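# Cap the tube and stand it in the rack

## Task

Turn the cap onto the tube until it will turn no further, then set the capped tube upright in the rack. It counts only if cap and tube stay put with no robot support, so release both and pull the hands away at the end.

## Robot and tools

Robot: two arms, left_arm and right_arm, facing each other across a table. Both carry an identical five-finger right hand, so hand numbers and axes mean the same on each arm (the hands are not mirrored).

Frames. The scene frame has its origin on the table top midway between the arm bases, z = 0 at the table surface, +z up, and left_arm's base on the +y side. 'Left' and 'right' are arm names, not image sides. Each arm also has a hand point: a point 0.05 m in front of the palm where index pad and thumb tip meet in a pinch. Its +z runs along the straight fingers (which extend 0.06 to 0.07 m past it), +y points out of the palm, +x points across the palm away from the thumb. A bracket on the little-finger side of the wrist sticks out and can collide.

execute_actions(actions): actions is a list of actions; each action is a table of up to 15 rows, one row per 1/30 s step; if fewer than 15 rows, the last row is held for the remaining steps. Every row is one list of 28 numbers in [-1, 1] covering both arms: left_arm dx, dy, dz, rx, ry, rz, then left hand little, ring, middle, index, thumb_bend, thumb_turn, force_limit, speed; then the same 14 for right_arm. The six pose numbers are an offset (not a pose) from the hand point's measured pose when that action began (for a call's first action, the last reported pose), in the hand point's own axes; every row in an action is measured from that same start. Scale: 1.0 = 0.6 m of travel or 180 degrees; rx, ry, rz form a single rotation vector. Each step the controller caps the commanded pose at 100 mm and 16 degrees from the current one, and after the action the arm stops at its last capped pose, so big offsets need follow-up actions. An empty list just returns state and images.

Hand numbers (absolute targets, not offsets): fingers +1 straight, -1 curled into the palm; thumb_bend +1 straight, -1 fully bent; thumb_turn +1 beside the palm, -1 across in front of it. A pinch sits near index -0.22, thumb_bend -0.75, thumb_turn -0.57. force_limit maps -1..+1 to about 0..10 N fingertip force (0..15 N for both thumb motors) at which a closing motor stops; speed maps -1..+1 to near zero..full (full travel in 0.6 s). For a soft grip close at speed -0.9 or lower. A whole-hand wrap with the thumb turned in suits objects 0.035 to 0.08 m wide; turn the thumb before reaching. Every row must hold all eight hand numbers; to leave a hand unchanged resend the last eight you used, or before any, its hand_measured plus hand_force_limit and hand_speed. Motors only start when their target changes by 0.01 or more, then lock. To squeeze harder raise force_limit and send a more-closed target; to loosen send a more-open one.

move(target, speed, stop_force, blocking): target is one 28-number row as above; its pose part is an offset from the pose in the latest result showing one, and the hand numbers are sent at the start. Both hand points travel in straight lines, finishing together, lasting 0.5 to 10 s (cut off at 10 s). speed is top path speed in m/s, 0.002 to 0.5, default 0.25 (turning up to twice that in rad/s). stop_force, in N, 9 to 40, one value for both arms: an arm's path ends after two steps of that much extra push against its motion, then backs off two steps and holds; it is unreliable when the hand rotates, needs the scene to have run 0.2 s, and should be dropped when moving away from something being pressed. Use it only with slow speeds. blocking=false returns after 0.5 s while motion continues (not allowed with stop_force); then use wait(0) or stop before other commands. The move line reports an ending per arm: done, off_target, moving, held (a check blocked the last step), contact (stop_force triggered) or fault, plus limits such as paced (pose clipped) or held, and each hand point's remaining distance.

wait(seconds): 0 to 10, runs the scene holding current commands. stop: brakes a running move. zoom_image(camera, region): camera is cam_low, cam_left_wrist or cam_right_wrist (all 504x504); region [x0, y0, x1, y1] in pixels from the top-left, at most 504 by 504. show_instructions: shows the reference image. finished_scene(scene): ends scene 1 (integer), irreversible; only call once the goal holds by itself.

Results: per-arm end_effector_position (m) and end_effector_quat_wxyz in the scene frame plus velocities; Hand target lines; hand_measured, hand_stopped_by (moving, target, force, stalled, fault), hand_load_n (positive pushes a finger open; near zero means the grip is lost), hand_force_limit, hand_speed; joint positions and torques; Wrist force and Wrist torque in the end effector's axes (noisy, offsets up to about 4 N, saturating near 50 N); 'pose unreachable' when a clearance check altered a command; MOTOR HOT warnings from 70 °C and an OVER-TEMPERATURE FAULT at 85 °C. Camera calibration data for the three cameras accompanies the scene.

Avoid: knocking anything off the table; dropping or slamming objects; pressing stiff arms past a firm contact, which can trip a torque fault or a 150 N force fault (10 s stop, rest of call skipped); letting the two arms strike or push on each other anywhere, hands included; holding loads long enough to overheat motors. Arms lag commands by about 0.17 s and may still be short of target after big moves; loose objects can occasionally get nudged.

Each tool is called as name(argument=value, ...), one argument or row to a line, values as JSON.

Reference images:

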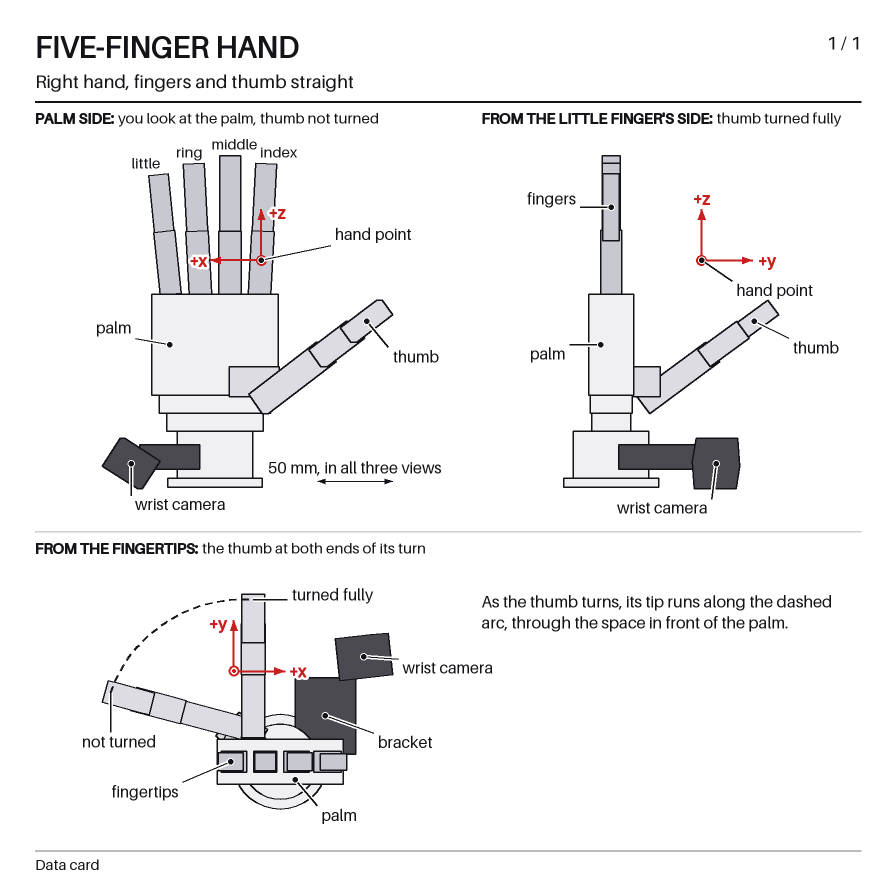

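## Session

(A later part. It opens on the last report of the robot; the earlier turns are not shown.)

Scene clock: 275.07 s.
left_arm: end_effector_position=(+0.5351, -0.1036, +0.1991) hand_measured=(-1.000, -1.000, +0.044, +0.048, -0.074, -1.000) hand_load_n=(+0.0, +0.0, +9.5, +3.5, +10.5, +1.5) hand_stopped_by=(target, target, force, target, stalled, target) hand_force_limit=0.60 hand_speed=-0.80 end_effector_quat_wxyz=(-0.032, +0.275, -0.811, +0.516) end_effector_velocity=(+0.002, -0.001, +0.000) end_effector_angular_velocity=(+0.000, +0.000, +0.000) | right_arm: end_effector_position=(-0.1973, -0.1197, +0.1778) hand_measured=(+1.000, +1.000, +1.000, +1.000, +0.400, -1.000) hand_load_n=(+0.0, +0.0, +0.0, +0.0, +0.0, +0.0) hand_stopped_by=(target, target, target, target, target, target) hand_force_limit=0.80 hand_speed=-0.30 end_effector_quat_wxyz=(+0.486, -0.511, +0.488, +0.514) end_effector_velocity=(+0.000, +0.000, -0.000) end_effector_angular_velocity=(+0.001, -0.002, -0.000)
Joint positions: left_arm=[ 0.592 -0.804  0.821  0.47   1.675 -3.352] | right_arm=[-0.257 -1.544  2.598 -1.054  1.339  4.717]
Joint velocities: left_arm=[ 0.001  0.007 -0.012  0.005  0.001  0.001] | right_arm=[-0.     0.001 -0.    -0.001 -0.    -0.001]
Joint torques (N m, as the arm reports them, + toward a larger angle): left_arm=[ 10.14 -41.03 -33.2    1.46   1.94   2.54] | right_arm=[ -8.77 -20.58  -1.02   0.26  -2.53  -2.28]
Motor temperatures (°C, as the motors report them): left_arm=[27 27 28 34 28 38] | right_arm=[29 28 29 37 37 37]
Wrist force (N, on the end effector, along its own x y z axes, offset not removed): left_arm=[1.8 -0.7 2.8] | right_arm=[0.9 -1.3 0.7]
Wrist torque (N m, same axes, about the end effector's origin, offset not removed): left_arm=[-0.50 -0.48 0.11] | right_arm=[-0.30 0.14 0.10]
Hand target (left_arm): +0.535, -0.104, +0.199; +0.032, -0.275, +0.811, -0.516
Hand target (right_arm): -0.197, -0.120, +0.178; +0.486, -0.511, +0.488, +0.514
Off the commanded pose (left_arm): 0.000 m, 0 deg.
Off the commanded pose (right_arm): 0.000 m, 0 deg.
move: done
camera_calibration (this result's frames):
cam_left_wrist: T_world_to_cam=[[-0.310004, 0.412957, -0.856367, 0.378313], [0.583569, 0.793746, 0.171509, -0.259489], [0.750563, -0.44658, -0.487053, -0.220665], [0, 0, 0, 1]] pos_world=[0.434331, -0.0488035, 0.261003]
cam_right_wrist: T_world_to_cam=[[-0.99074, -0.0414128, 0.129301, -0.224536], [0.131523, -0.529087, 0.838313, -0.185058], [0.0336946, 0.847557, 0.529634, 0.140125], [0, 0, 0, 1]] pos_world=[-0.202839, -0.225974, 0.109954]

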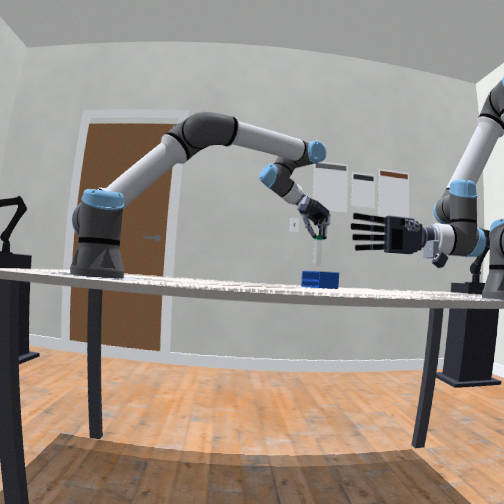

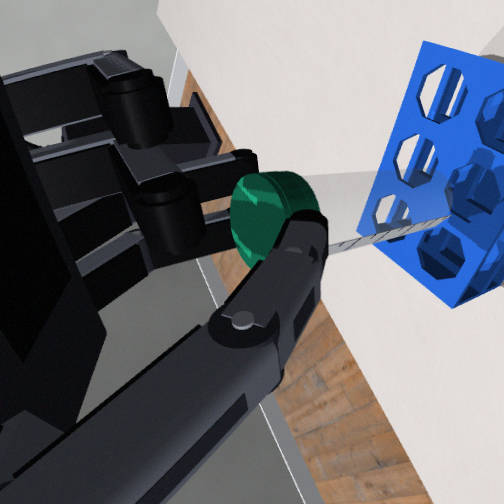

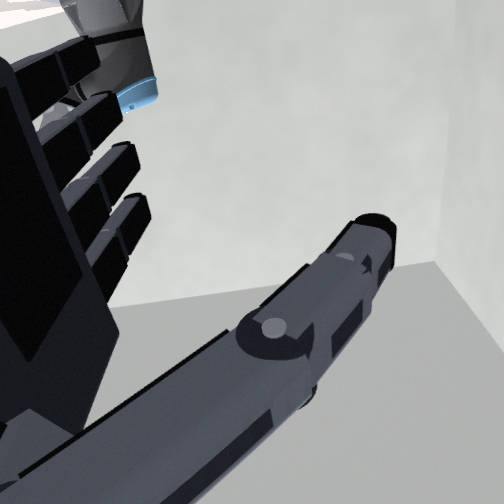

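move(
  target=[-0.003,0.0276,0.0085,0,0,0,-1,-1,0.04,0.045,-0.09,-1,0.6,-0.8,0,0,0,0,0,0,1,1,1,1,0.4,-1,0.8,-0.3],
  speed=0.04,
)

move(
  target=[-0.008,0.0285,0.0156,0,0,0,-1,-1,0.04,0.045,-0.09,-1,0.6,-0.8,0,0,0,0,0,0,1,1,1,1,0.4,-1,0.8,-0.3],
  speed=0.02,
  stop_force=9,
)

zoom_image(
  camera="cam_left_wrist",
  region=[340,100,504,280],
)

Scene clock: 276.23 s.
left_arm: end_effector_position=(+0.5316, -0.1016, +0.1824) hand_measured=(-1.000, -1.000, +0.044, +0.048, -0.074, -1.000) hand_load_n=(+0.0, +0.0, +9.5, +3.5, +10.5, +1.5) hand_stopped_by=(target, target, force, target, stalled, target) hand_force_limit=0.60 hand_speed=-0.80 end_effector_quat_wxyz=(-0.032, +0.275, -0.811, +0.516) end_effector_velocity=(-0.000, +0.000, -0.002) end_effector_angular_velocity=(-0.000, -0.002, -0.000) | right_arm: end_effector_position=(-0.1973, -0.1197, +0.1778) hand_measured=(+1.000, +1.000, +1.000, +1.000, +0.400, -1.000) hand_load_n=(+0.0, +0.0, +0.0, +0.0, +0.0, +0.0) hand_stopped_by=(target, target, target, target, target, target) hand_force_limit=0.80 hand_speed=-0.30 end_effector_quat_wxyz=(+0.486, -0.511, +0.488, +0.514) end_effector_velocity=(+0.000, -0.000, -0.000) end_effector_angular_velocity=(-0.000, -0.001, +0.000)
Joint positions: left_arm=[ 0.589 -0.814  0.881  0.42   1.672 -3.354] | right_arm=[-0.257 -1.544  2.598 -1.054  1.339  4.717]
Joint velocities: left_arm=[-0.    -0.001  0.008 -0.008 -0.001  0.001] | right_arm=[-0.    -0.    -0.     0.001 -0.    -0.001]
Joint torques (N m, as the arm reports them, + toward a larger angle): left_arm=[ -9.94 -60.18 -11.29  -2.12  -1.73  -2.75] | right_arm=[ -9.02 -20.22  -0.82   0.33  -2.55  -2.31]
Motor temperatures (°C, as the motors report them): left_arm=[27 27 28 34 28 38] | right_arm=[29 28 29 37 37 37]
Wrist force (N, on the end effector, along its own x y z axes, offset not removed): left_arm=[1.3 -0.7 1.8] | right_arm=[1.8 -4.8 -1.6]
Wrist torque (N m, same axes, about the end effector's origin, offset not removed): left_arm=[-0.42 -0.38 0.01] | right_arm=[-0.76 -0.32 -0.16]
Hand target (left_arm): +0.532, -0.102, +0.182; +0.032, -0.275, +0.811, -0.516
Hand target (right_arm): -0.197, -0.120, +0.178; +0.486, -0.511, +0.488, +0.514
Off the commanded pose (left_arm): 0.000 m, 0 deg.
Off the commanded pose (right_arm): 0.000 m, 0 deg.
move: done
camera_calibration (this result's frames):
cam_left_wrist: T_world_to_cam=[[-0.310054, 0.413023, -0.856317, 0.36213], [0.583587, 0.793728, 0.17153, -0.256105], [0.750528, -0.446552, -0.487133, -0.225264], [0, 0, 0, 1]] pos_world=[0.430806, -0.0468823, 0.244294]
cam_right_wrist: T_world_to_cam=[[-0.99074, -0.0414128, 0.129301, -0.224536], [0.131524, -0.529087, 0.838313, -0.185058], [0.0336946, 0.847557, 0.529634, 0.140125], [0, 0, 0, 1]] pos_world=[-0.202839, -0.225974, 0.109954]

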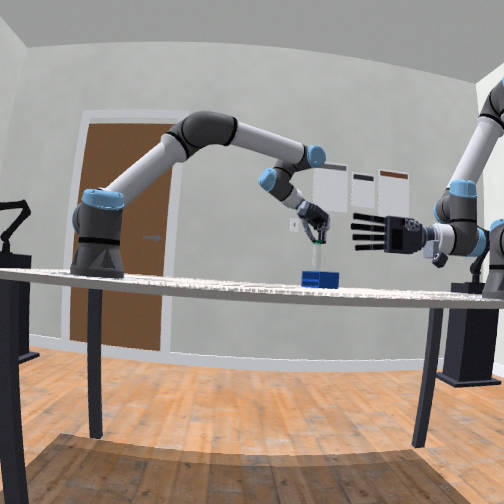

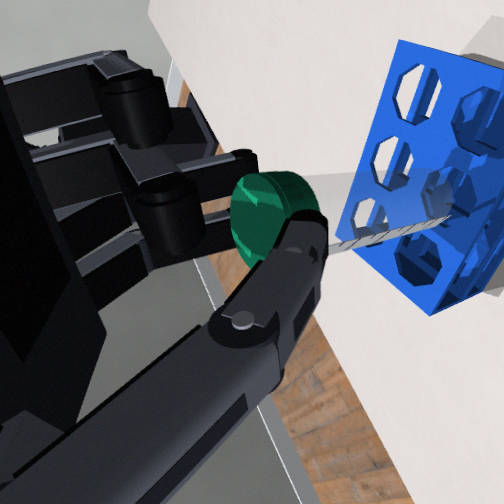

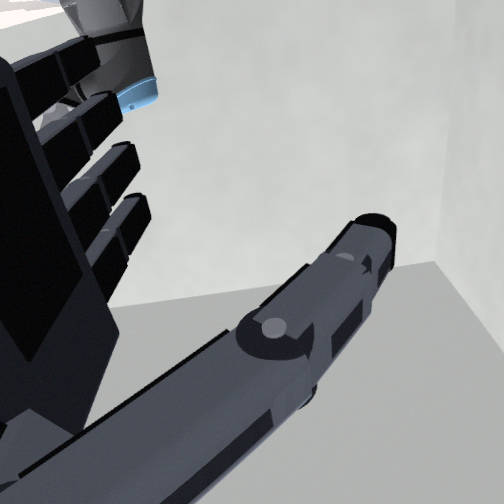

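Scene clock: 277.53 s.
left_arm: end_effector_position=(+0.5317, -0.1016, +0.1625) hand_measured=(-1.000, -1.000, +0.044, +0.048, -0.074, -1.000) hand_load_n=(+0.0, +0.0, +9.5, +4.0, +10.5, +1.5) hand_stopped_by=(target, target, force, target, stalled, target) hand_force_limit=0.60 hand_speed=-0.80 end_effector_quat_wxyz=(-0.032, +0.275, -0.811, +0.516) end_effector_velocity=(+0.001, +0.000, -0.004) end_effector_angular_velocity=(+0.002, -0.000, +0.000) | right_arm: end_effector_position=(-0.1973, -0.1197, +0.1778) hand_measured=(+1.000, +1.000, +1.000, +1.000, +0.400, -1.000) hand_load_n=(+0.0, +0.0, +0.0, +0.0, +0.0, +0.0) hand_stopped_by=(target, target, target, target, target, target) hand_force_limit=0.80 hand_speed=-0.30 end_effector_quat_wxyz=(+0.486, -0.511, +0.488, +0.514) end_effector_velocity=(+0.000, +0.000, -0.000) end_effector_angular_velocity=(-0.001, +0.002, -0.001)
Joint positions: left_arm=[ 0.589 -0.809  0.922  0.373  1.672 -3.354] | right_arm=[-0.257 -1.544  2.598 -1.054  1.339  4.717]
Joint velocities: left_arm=[ 0.001  0.003  0.005 -0.006 -0.     0.002] | right_arm=[0.    0.    0.    0.    0.001 0.001]
Joint torques (N m, as the arm reports them, + toward a larger angle): left_arm=[  9.84 -39.73 -12.48  -2.27   1.7    2.52] | right_arm=[ -9.08 -21.91  -0.49   0.37  -2.56  -2.29]
Motor temperatures (°C, as the motors report them): left_arm=[27 27 28 34 28 38] | right_arm=[29 28 29 37 37 37]
Wrist force (N, on the end effector, along its own x y z axes, offset not removed): left_arm=[2.7 -0.8 1.2] | right_arm=[3.2 -2.1 -0.1]
Wrist torque (N m, same axes, about the end effector's origin, offset not removed): left_arm=[-0.41 -0.70 0.14] | right_arm=[-0.18 -0.24 0.36]
Hand target (left_arm): +0.532, -0.102, +0.162; +0.032, -0.275, +0.811, -0.516
Hand target (right_arm): -0.197, -0.120, +0.178; +0.486, -0.511, +0.488, +0.514
Off the commanded pose (left_arm): 0.000 m, 0 deg.
Off the commanded pose (right_arm): 0.000 m, 0 deg.
move: done
camera_calibration (this result's frames):
cam_left_wrist: T_world_to_cam=[[-0.310177, 0.413001, -0.856283, 0.345213], [0.58357, 0.793757, 0.171453, -0.252824], [0.750491, -0.446521, -0.48722, -0.234974], [0, 0, 0, 1]] pos_world=[0.430963, -0.0468128, 0.224463]
cam_right_wrist: T_world_to_cam=[[-0.99074, -0.041413, 0.129301, -0.224536], [0.131524, -0.529087, 0.838313, -0.185058], [0.0336944, 0.847557, 0.529634, 0.140125], [0, 0, 0, 1]] pos_world=[-0.202839, -0.225974, 0.109954]

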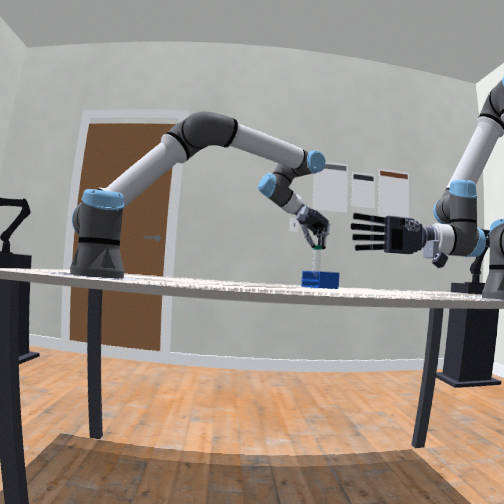

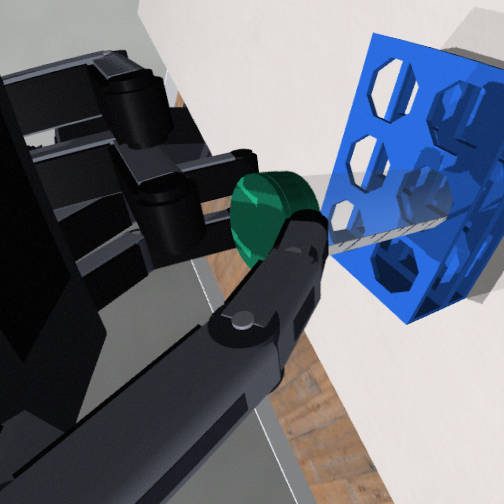

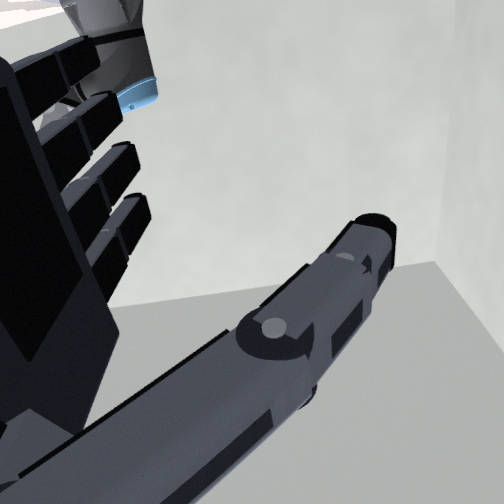

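Region (340, 100, 504, 280) of cam_left_wrist's 504x504 image, scaled by 2.800, with more detail than that image has; it fills the left 459 columns of this view, and the rest is white.

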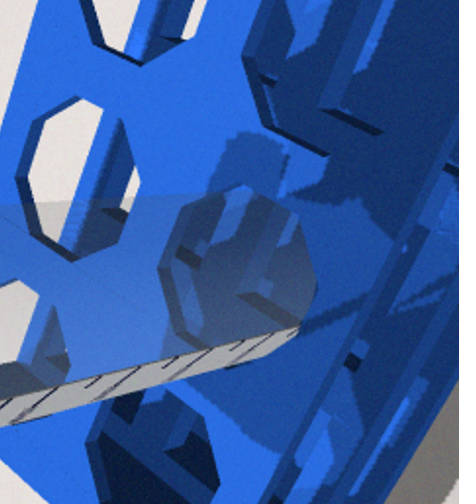

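In.

move(
  target=[-0.012,0.041,0.0225,0,0,0,-1,-1,0.04,0.045,-0.09,-1,0.6,-0.8,0,0,0,0,0,0,1,1,1,1,0.4,-1,0.8,-0.3],
  speed=0.02,
  stop_force=9,
)

move(
  target=[0,0,0,0,0,0,-1,-1,0.4,0.4,0.3,-1,0.6,-0.5,0,0,0,0,0,0,1,1,1,1,0.4,-1,0.8,-0.3],
)

move(
  target=[0.06,-0.2,-0.2,0,0,0,-1,-1,0.4,0.4,0.3,-1,0.6,-0.5,0,0,0,0,0,0,1,1,1,1,0.4,-1,0.8,-0.3],
)

zoom_image(
  camera="cam_low",
  region=[285,220,355,295],
)

Scene clock: 279.53 s.
left_arm: end_effector_position=(+0.5322, -0.1013, +0.1338) hand_measured=(-1.000, -1.000, +0.044, +0.048, -0.074, -1.000) hand_load_n=(+0.0, +0.0, +9.5, +4.0, +10.5, +1.5) hand_stopped_by=(target, target, force, target, stalled, target) hand_force_limit=0.60 hand_speed=-0.80 end_effector_quat_wxyz=(-0.032, +0.275, -0.811, +0.516) end_effector_velocity=(-0.000, +0.000, -0.002) end_effector_angular_velocity=(-0.001, +0.001, +0.001) | right_arm: end_effector_position=(-0.1973, -0.1197, +0.1778) hand_measured=(+1.000, +1.000, +1.000, +1.000, +0.400, -1.000) hand_load_n=(+0.0, +0.0, +0.0, +0.0, +0.0, +0.0) hand_stopped_by=(target, target, target, target, target, target) hand_force_limit=0.80 hand_speed=-0.30 end_effector_quat_wxyz=(+0.486, -0.511, +0.488, +0.514) end_effector_velocity=(+0.000, +0.000, -0.001) end_effector_angular_velocity=(-0.002, -0.000, -0.001)
Joint positions: left_arm=[ 0.59  -0.796  0.974  0.309  1.673 -3.353] | right_arm=[-0.257 -1.544  2.598 -1.054  1.339  4.717]
Joint velocities: left_arm=[ 0.     0.001  0.004 -0.005 -0.    -0.002] | right_arm=[-0.     0.001  0.     0.001  0.001 -0.   ]
Joint torques (N m, as the arm reports them, + toward a larger angle): left_arm=[ 11.27 -40.17  -9.38  -2.53   1.72   2.56] | right_arm=[ -9.56 -20.56   0.24   0.28  -2.57  -2.25]
Motor temperatures (°C, as the motors report them): left_arm=[27 27 28 34 28 38] | right_arm=[29 28 29 37 37 37]
Wrist force (N, on the end effector, along its own x y z axes, offset not removed): left_arm=[1.1 -1.6 2.8] | right_arm=[-0.1 -1.4 0.4]
Wrist torque (N m, same axes, about the end effector's origin, offset not removed): left_arm=[-0.66 -0.37 0.00] | right_arm=[-0.24 0.28 0.02]
Hand target (left_arm): +0.532, -0.101, +0.134; +0.032, -0.275, +0.811, -0.516
Hand target (right_arm): -0.197, -0.120, +0.178; +0.486, -0.511, +0.488, +0.514
Off the commanded pose (left_arm): 0.000 m, 0 deg.
Off the commanded pose (right_arm): 0.000 m, 0 deg.
move: done
camera_calibration (this result's frames):
cam_left_wrist: T_world_to_cam=[[-0.310184, 0.413025, -0.856269, 0.320675], [0.583575, 0.79375, 0.171469, -0.248371], [0.750484, -0.44651, -0.48724, -0.249231], [0, 0, 0, 1]] pos_world=[0.431455, -0.0465867, 0.195736]
cam_right_wrist: T_world_to_cam=[[-0.99074, -0.0414128, 0.129301, -0.224536], [0.131524, -0.529087, 0.838313, -0.185058], [0.0336945, 0.847557, 0.529634, 0.140125], [0, 0, 0, 1]] pos_world=[-0.202839, -0.225975, 0.109954]

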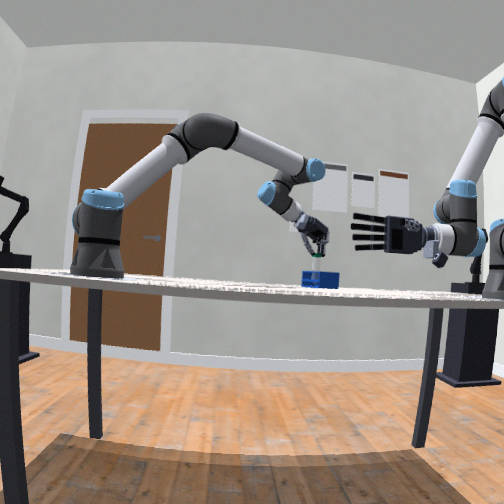

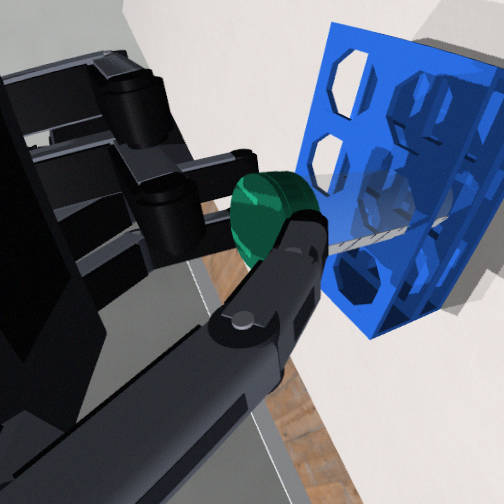

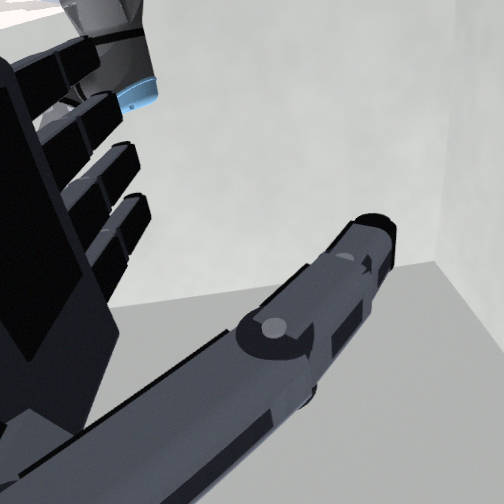

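Scene clock: 280.53 s.
left_arm: end_effector_position=(+0.5322, -0.1013, +0.1338) hand_measured=(-1.000, -1.000, +0.400, +0.400, +0.300, -1.000) hand_load_n=(+0.0, +0.0, +0.0, +0.0, +0.0, +0.0) hand_stopped_by=(target, target, target, target, target, target) hand_force_limit=0.60 hand_speed=-0.50 end_effector_quat_wxyz=(-0.032, +0.275, -0.811, +0.516) end_effector_velocity=(+0.000, +0.000, -0.001) end_effector_angular_velocity=(+0.001, +0.001, +0.001) | right_arm: end_effector_position=(-0.1973, -0.1197, +0.1778) hand_measured=(+1.000, +1.000, +1.000, +1.000, +0.400, -1.000) hand_load_n=(+0.0, +0.0, +0.0, +0.0, +0.0, +0.0) hand_stopped_by=(target, target, target, target, target, target) hand_force_limit=0.80 hand_speed=-0.30 end_effector_quat_wxyz=(+0.486, -0.511, +0.488, +0.514) end_effector_velocity=(-0.000, +0.000, +0.000) end_effector_angular_velocity=(+0.001, -0.003, +0.000)
Joint positions: left_arm=[ 0.59  -0.796  0.974  0.309  1.673 -3.353] | right_arm=[-0.257 -1.544  2.598 -1.054  1.339  4.717]
Joint velocities: left_arm=[ 0.001  0.001 -0.     0.     0.    -0.001] | right_arm=[ 0.    -0.    -0.    -0.001 -0.    -0.002]
Joint torques (N m, as the arm reports them, + toward a larger angle): left_arm=[ 11.28 -52.22 -34.03   1.69   1.8    2.58] | right_arm=[ -9.19 -21.2   -0.32   0.36  -2.55  -2.2 ]
Motor temperatures (°C, as the motors report them): left_arm=[27 27 28 34 28 38] | right_arm=[29 28 29 37 37 37]
Wrist force (N, on the end effector, along its own x y z axes, offset not removed): left_arm=[1.0 -2.3 1.4] | right_arm=[-2.8 -0.9 -4.5]
Wrist torque (N m, same axes, about the end effector's origin, offset not removed): left_arm=[-0.57 -0.38 0.01] | right_arm=[0.11 0.59 -0.09]
Hand target (left_arm): +0.532, -0.101, +0.134; +0.032, -0.275, +0.811, -0.516
Hand target (right_arm): -0.197, -0.120, +0.178; +0.486, -0.511, +0.488, +0.514
Off the commanded pose (left_arm): 0.000 m, 0 deg.
Off the commanded pose (right_arm): 0.000 m, 0 deg.
move: done
camera_calibration (this result's frames):
cam_left_wrist: T_world_to_cam=[[-0.310204, 0.413061, -0.856244, 0.320651], [0.583578, 0.793743, 0.171488, -0.248372], [0.750473, -0.446489, -0.487276, -0.249236], [0, 0, 0, 1]] pos_world=[0.431457, -0.0465861, 0.195702]
cam_right_wrist: T_world_to_cam=[[-0.99074, -0.041413, 0.129301, -0.224537], [0.131524, -0.529087, 0.838313, -0.185058], [0.0336944, 0.847557, 0.529634, 0.140125], [0, 0, 0, 1]] pos_world=[-0.202839, -0.225975, 0.109954]

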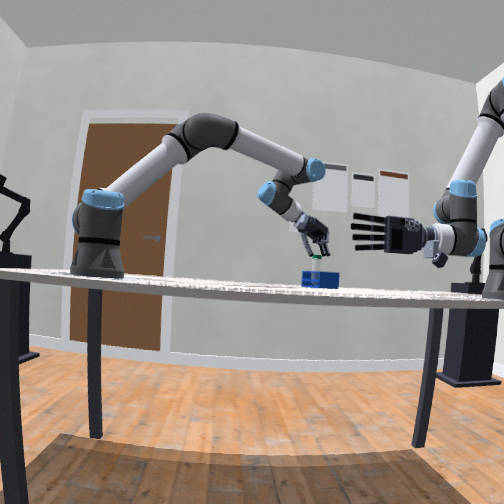

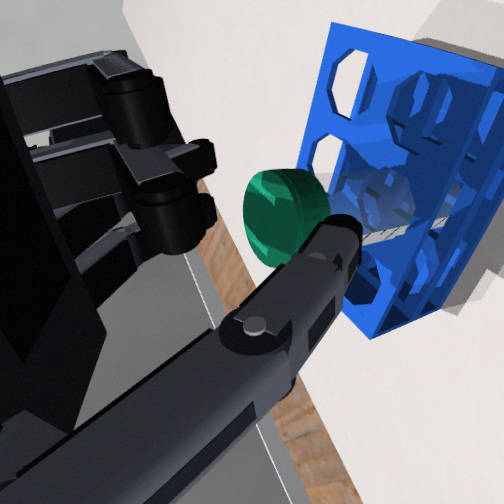

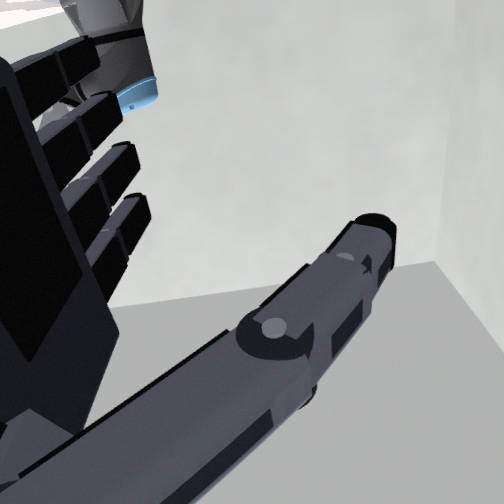

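Scene clock: 281.83 s.
left_arm: end_effector_position=(+0.5109, -0.0586, +0.3004) hand_measured=(-1.000, -1.000, +0.400, +0.400, +0.300, -1.000) hand_load_n=(+0.0, +0.0, +0.0, +0.0, +0.0, +0.0) hand_stopped_by=(target, target, target, target, target, target) hand_force_limit=0.60 hand_speed=-0.50 end_effector_quat_wxyz=(-0.032, +0.275, -0.811, +0.516) end_effector_velocity=(-0.000, +0.001, +0.004) end_effector_angular_velocity=(-0.000, -0.000, -0.000) | right_arm: end_effector_position=(-0.1973, -0.1197, +0.1778) hand_measured=(+1.000, +1.000, +1.000, +1.000, +0.400, -1.000) hand_load_n=(+0.0, +0.0, +0.0, +0.0, +0.0, +0.0) hand_stopped_by=(target, target, target, target, target, target) hand_force_limit=0.80 hand_speed=-0.30 end_effector_quat_wxyz=(+0.486, -0.511, +0.488, +0.514) end_effector_velocity=(+0.000, +0.000, +0.000) end_effector_angular_velocity=(+0.001, +0.001, -0.001)
Joint positions: left_arm=[ 0.593 -0.948  0.806  0.629  1.676 -3.352] | right_arm=[-0.257 -1.544  2.598 -1.054  1.339  4.717]
Joint velocities: left_arm=[ 0.    -0.001 -0.007  0.008  0.     0.   ] | right_arm=[-0.001 -0.     0.    -0.001  0.     0.001]
Joint torques (N m, as the arm reports them, + toward a larger angle): left_arm=[ 10.58 -47.11 -29.7    1.84   1.77   2.62] | right_arm=[ -9.63 -21.7   -0.64   0.3   -2.46  -2.38]
Motor temperatures (°C, as the motors report them): left_arm=[27 27 28 34 28 38] | right_arm=[29 28 29 37 37 37]
Wrist force (N, on the end effector, along its own x y z axes, offset not removed): left_arm=[0.5 0.0 2.3] | right_arm=[0.0 -1.0 -3.1]
Wrist torque (N m, same axes, about the end effector's origin, offset not removed): left_arm=[-0.43 -0.27 0.02] | right_arm=[0.11 0.45 -0.02]
Hand target (left_arm): +0.511, -0.059, +0.301; +0.032, -0.275, +0.811, -0.516
Hand target (right_arm): -0.197, -0.120, +0.178; +0.486, -0.511, +0.488, +0.514
Off the commanded pose (left_arm): 0.001 m, 0 deg.
Off the commanded pose (right_arm): 0.000 m, 0 deg.
move: done
camera_calibration (this result's frames):
cam_left_wrist: T_world_to_cam=[[-0.310096, 0.412881, -0.85637, 0.439094], [0.583541, 0.793789, 0.171405, -0.298362], [0.750547, -0.446575, -0.487083, -0.133067], [0, 0, 0, 1]] pos_world=[0.410141, -0.00388157, 0.362353]
cam_right_wrist: T_world_to_cam=[[-0.99074, -0.0414131, 0.129301, -0.224537], [0.131524, -0.529087, 0.838313, -0.185058], [0.0336943, 0.847557, 0.529634, 0.140125], [0, 0, 0, 1]] pos_world=[-0.202839, -0.225975, 0.109954]

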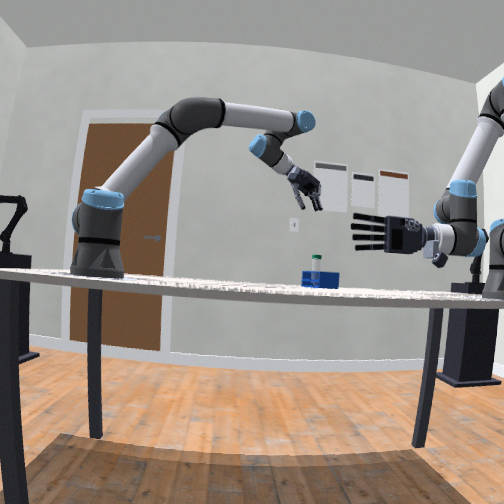

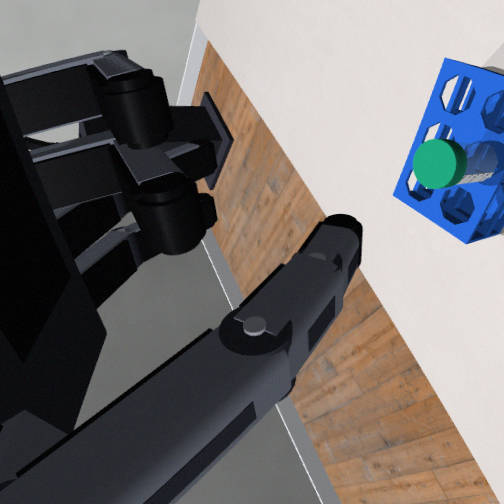

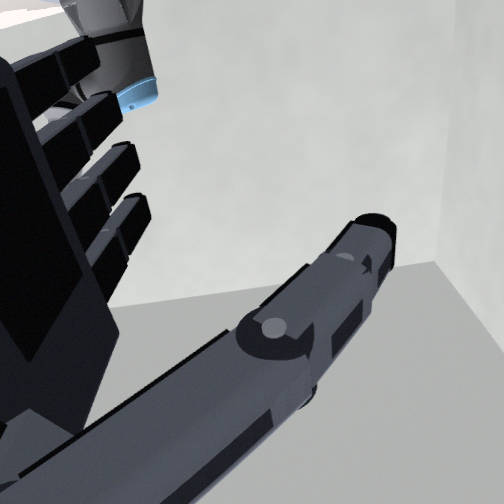

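Region (285, 220, 355, 295) of cam_low's 504x504 image, scaled by 6.720, with more detail than that image has; it fills the left 470 columns of this view, and the rest is white.

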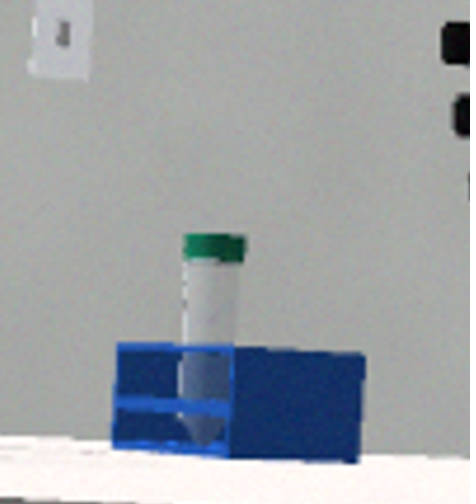

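finished_scene(
  scene=1,
)

The scene is finished: the task was done.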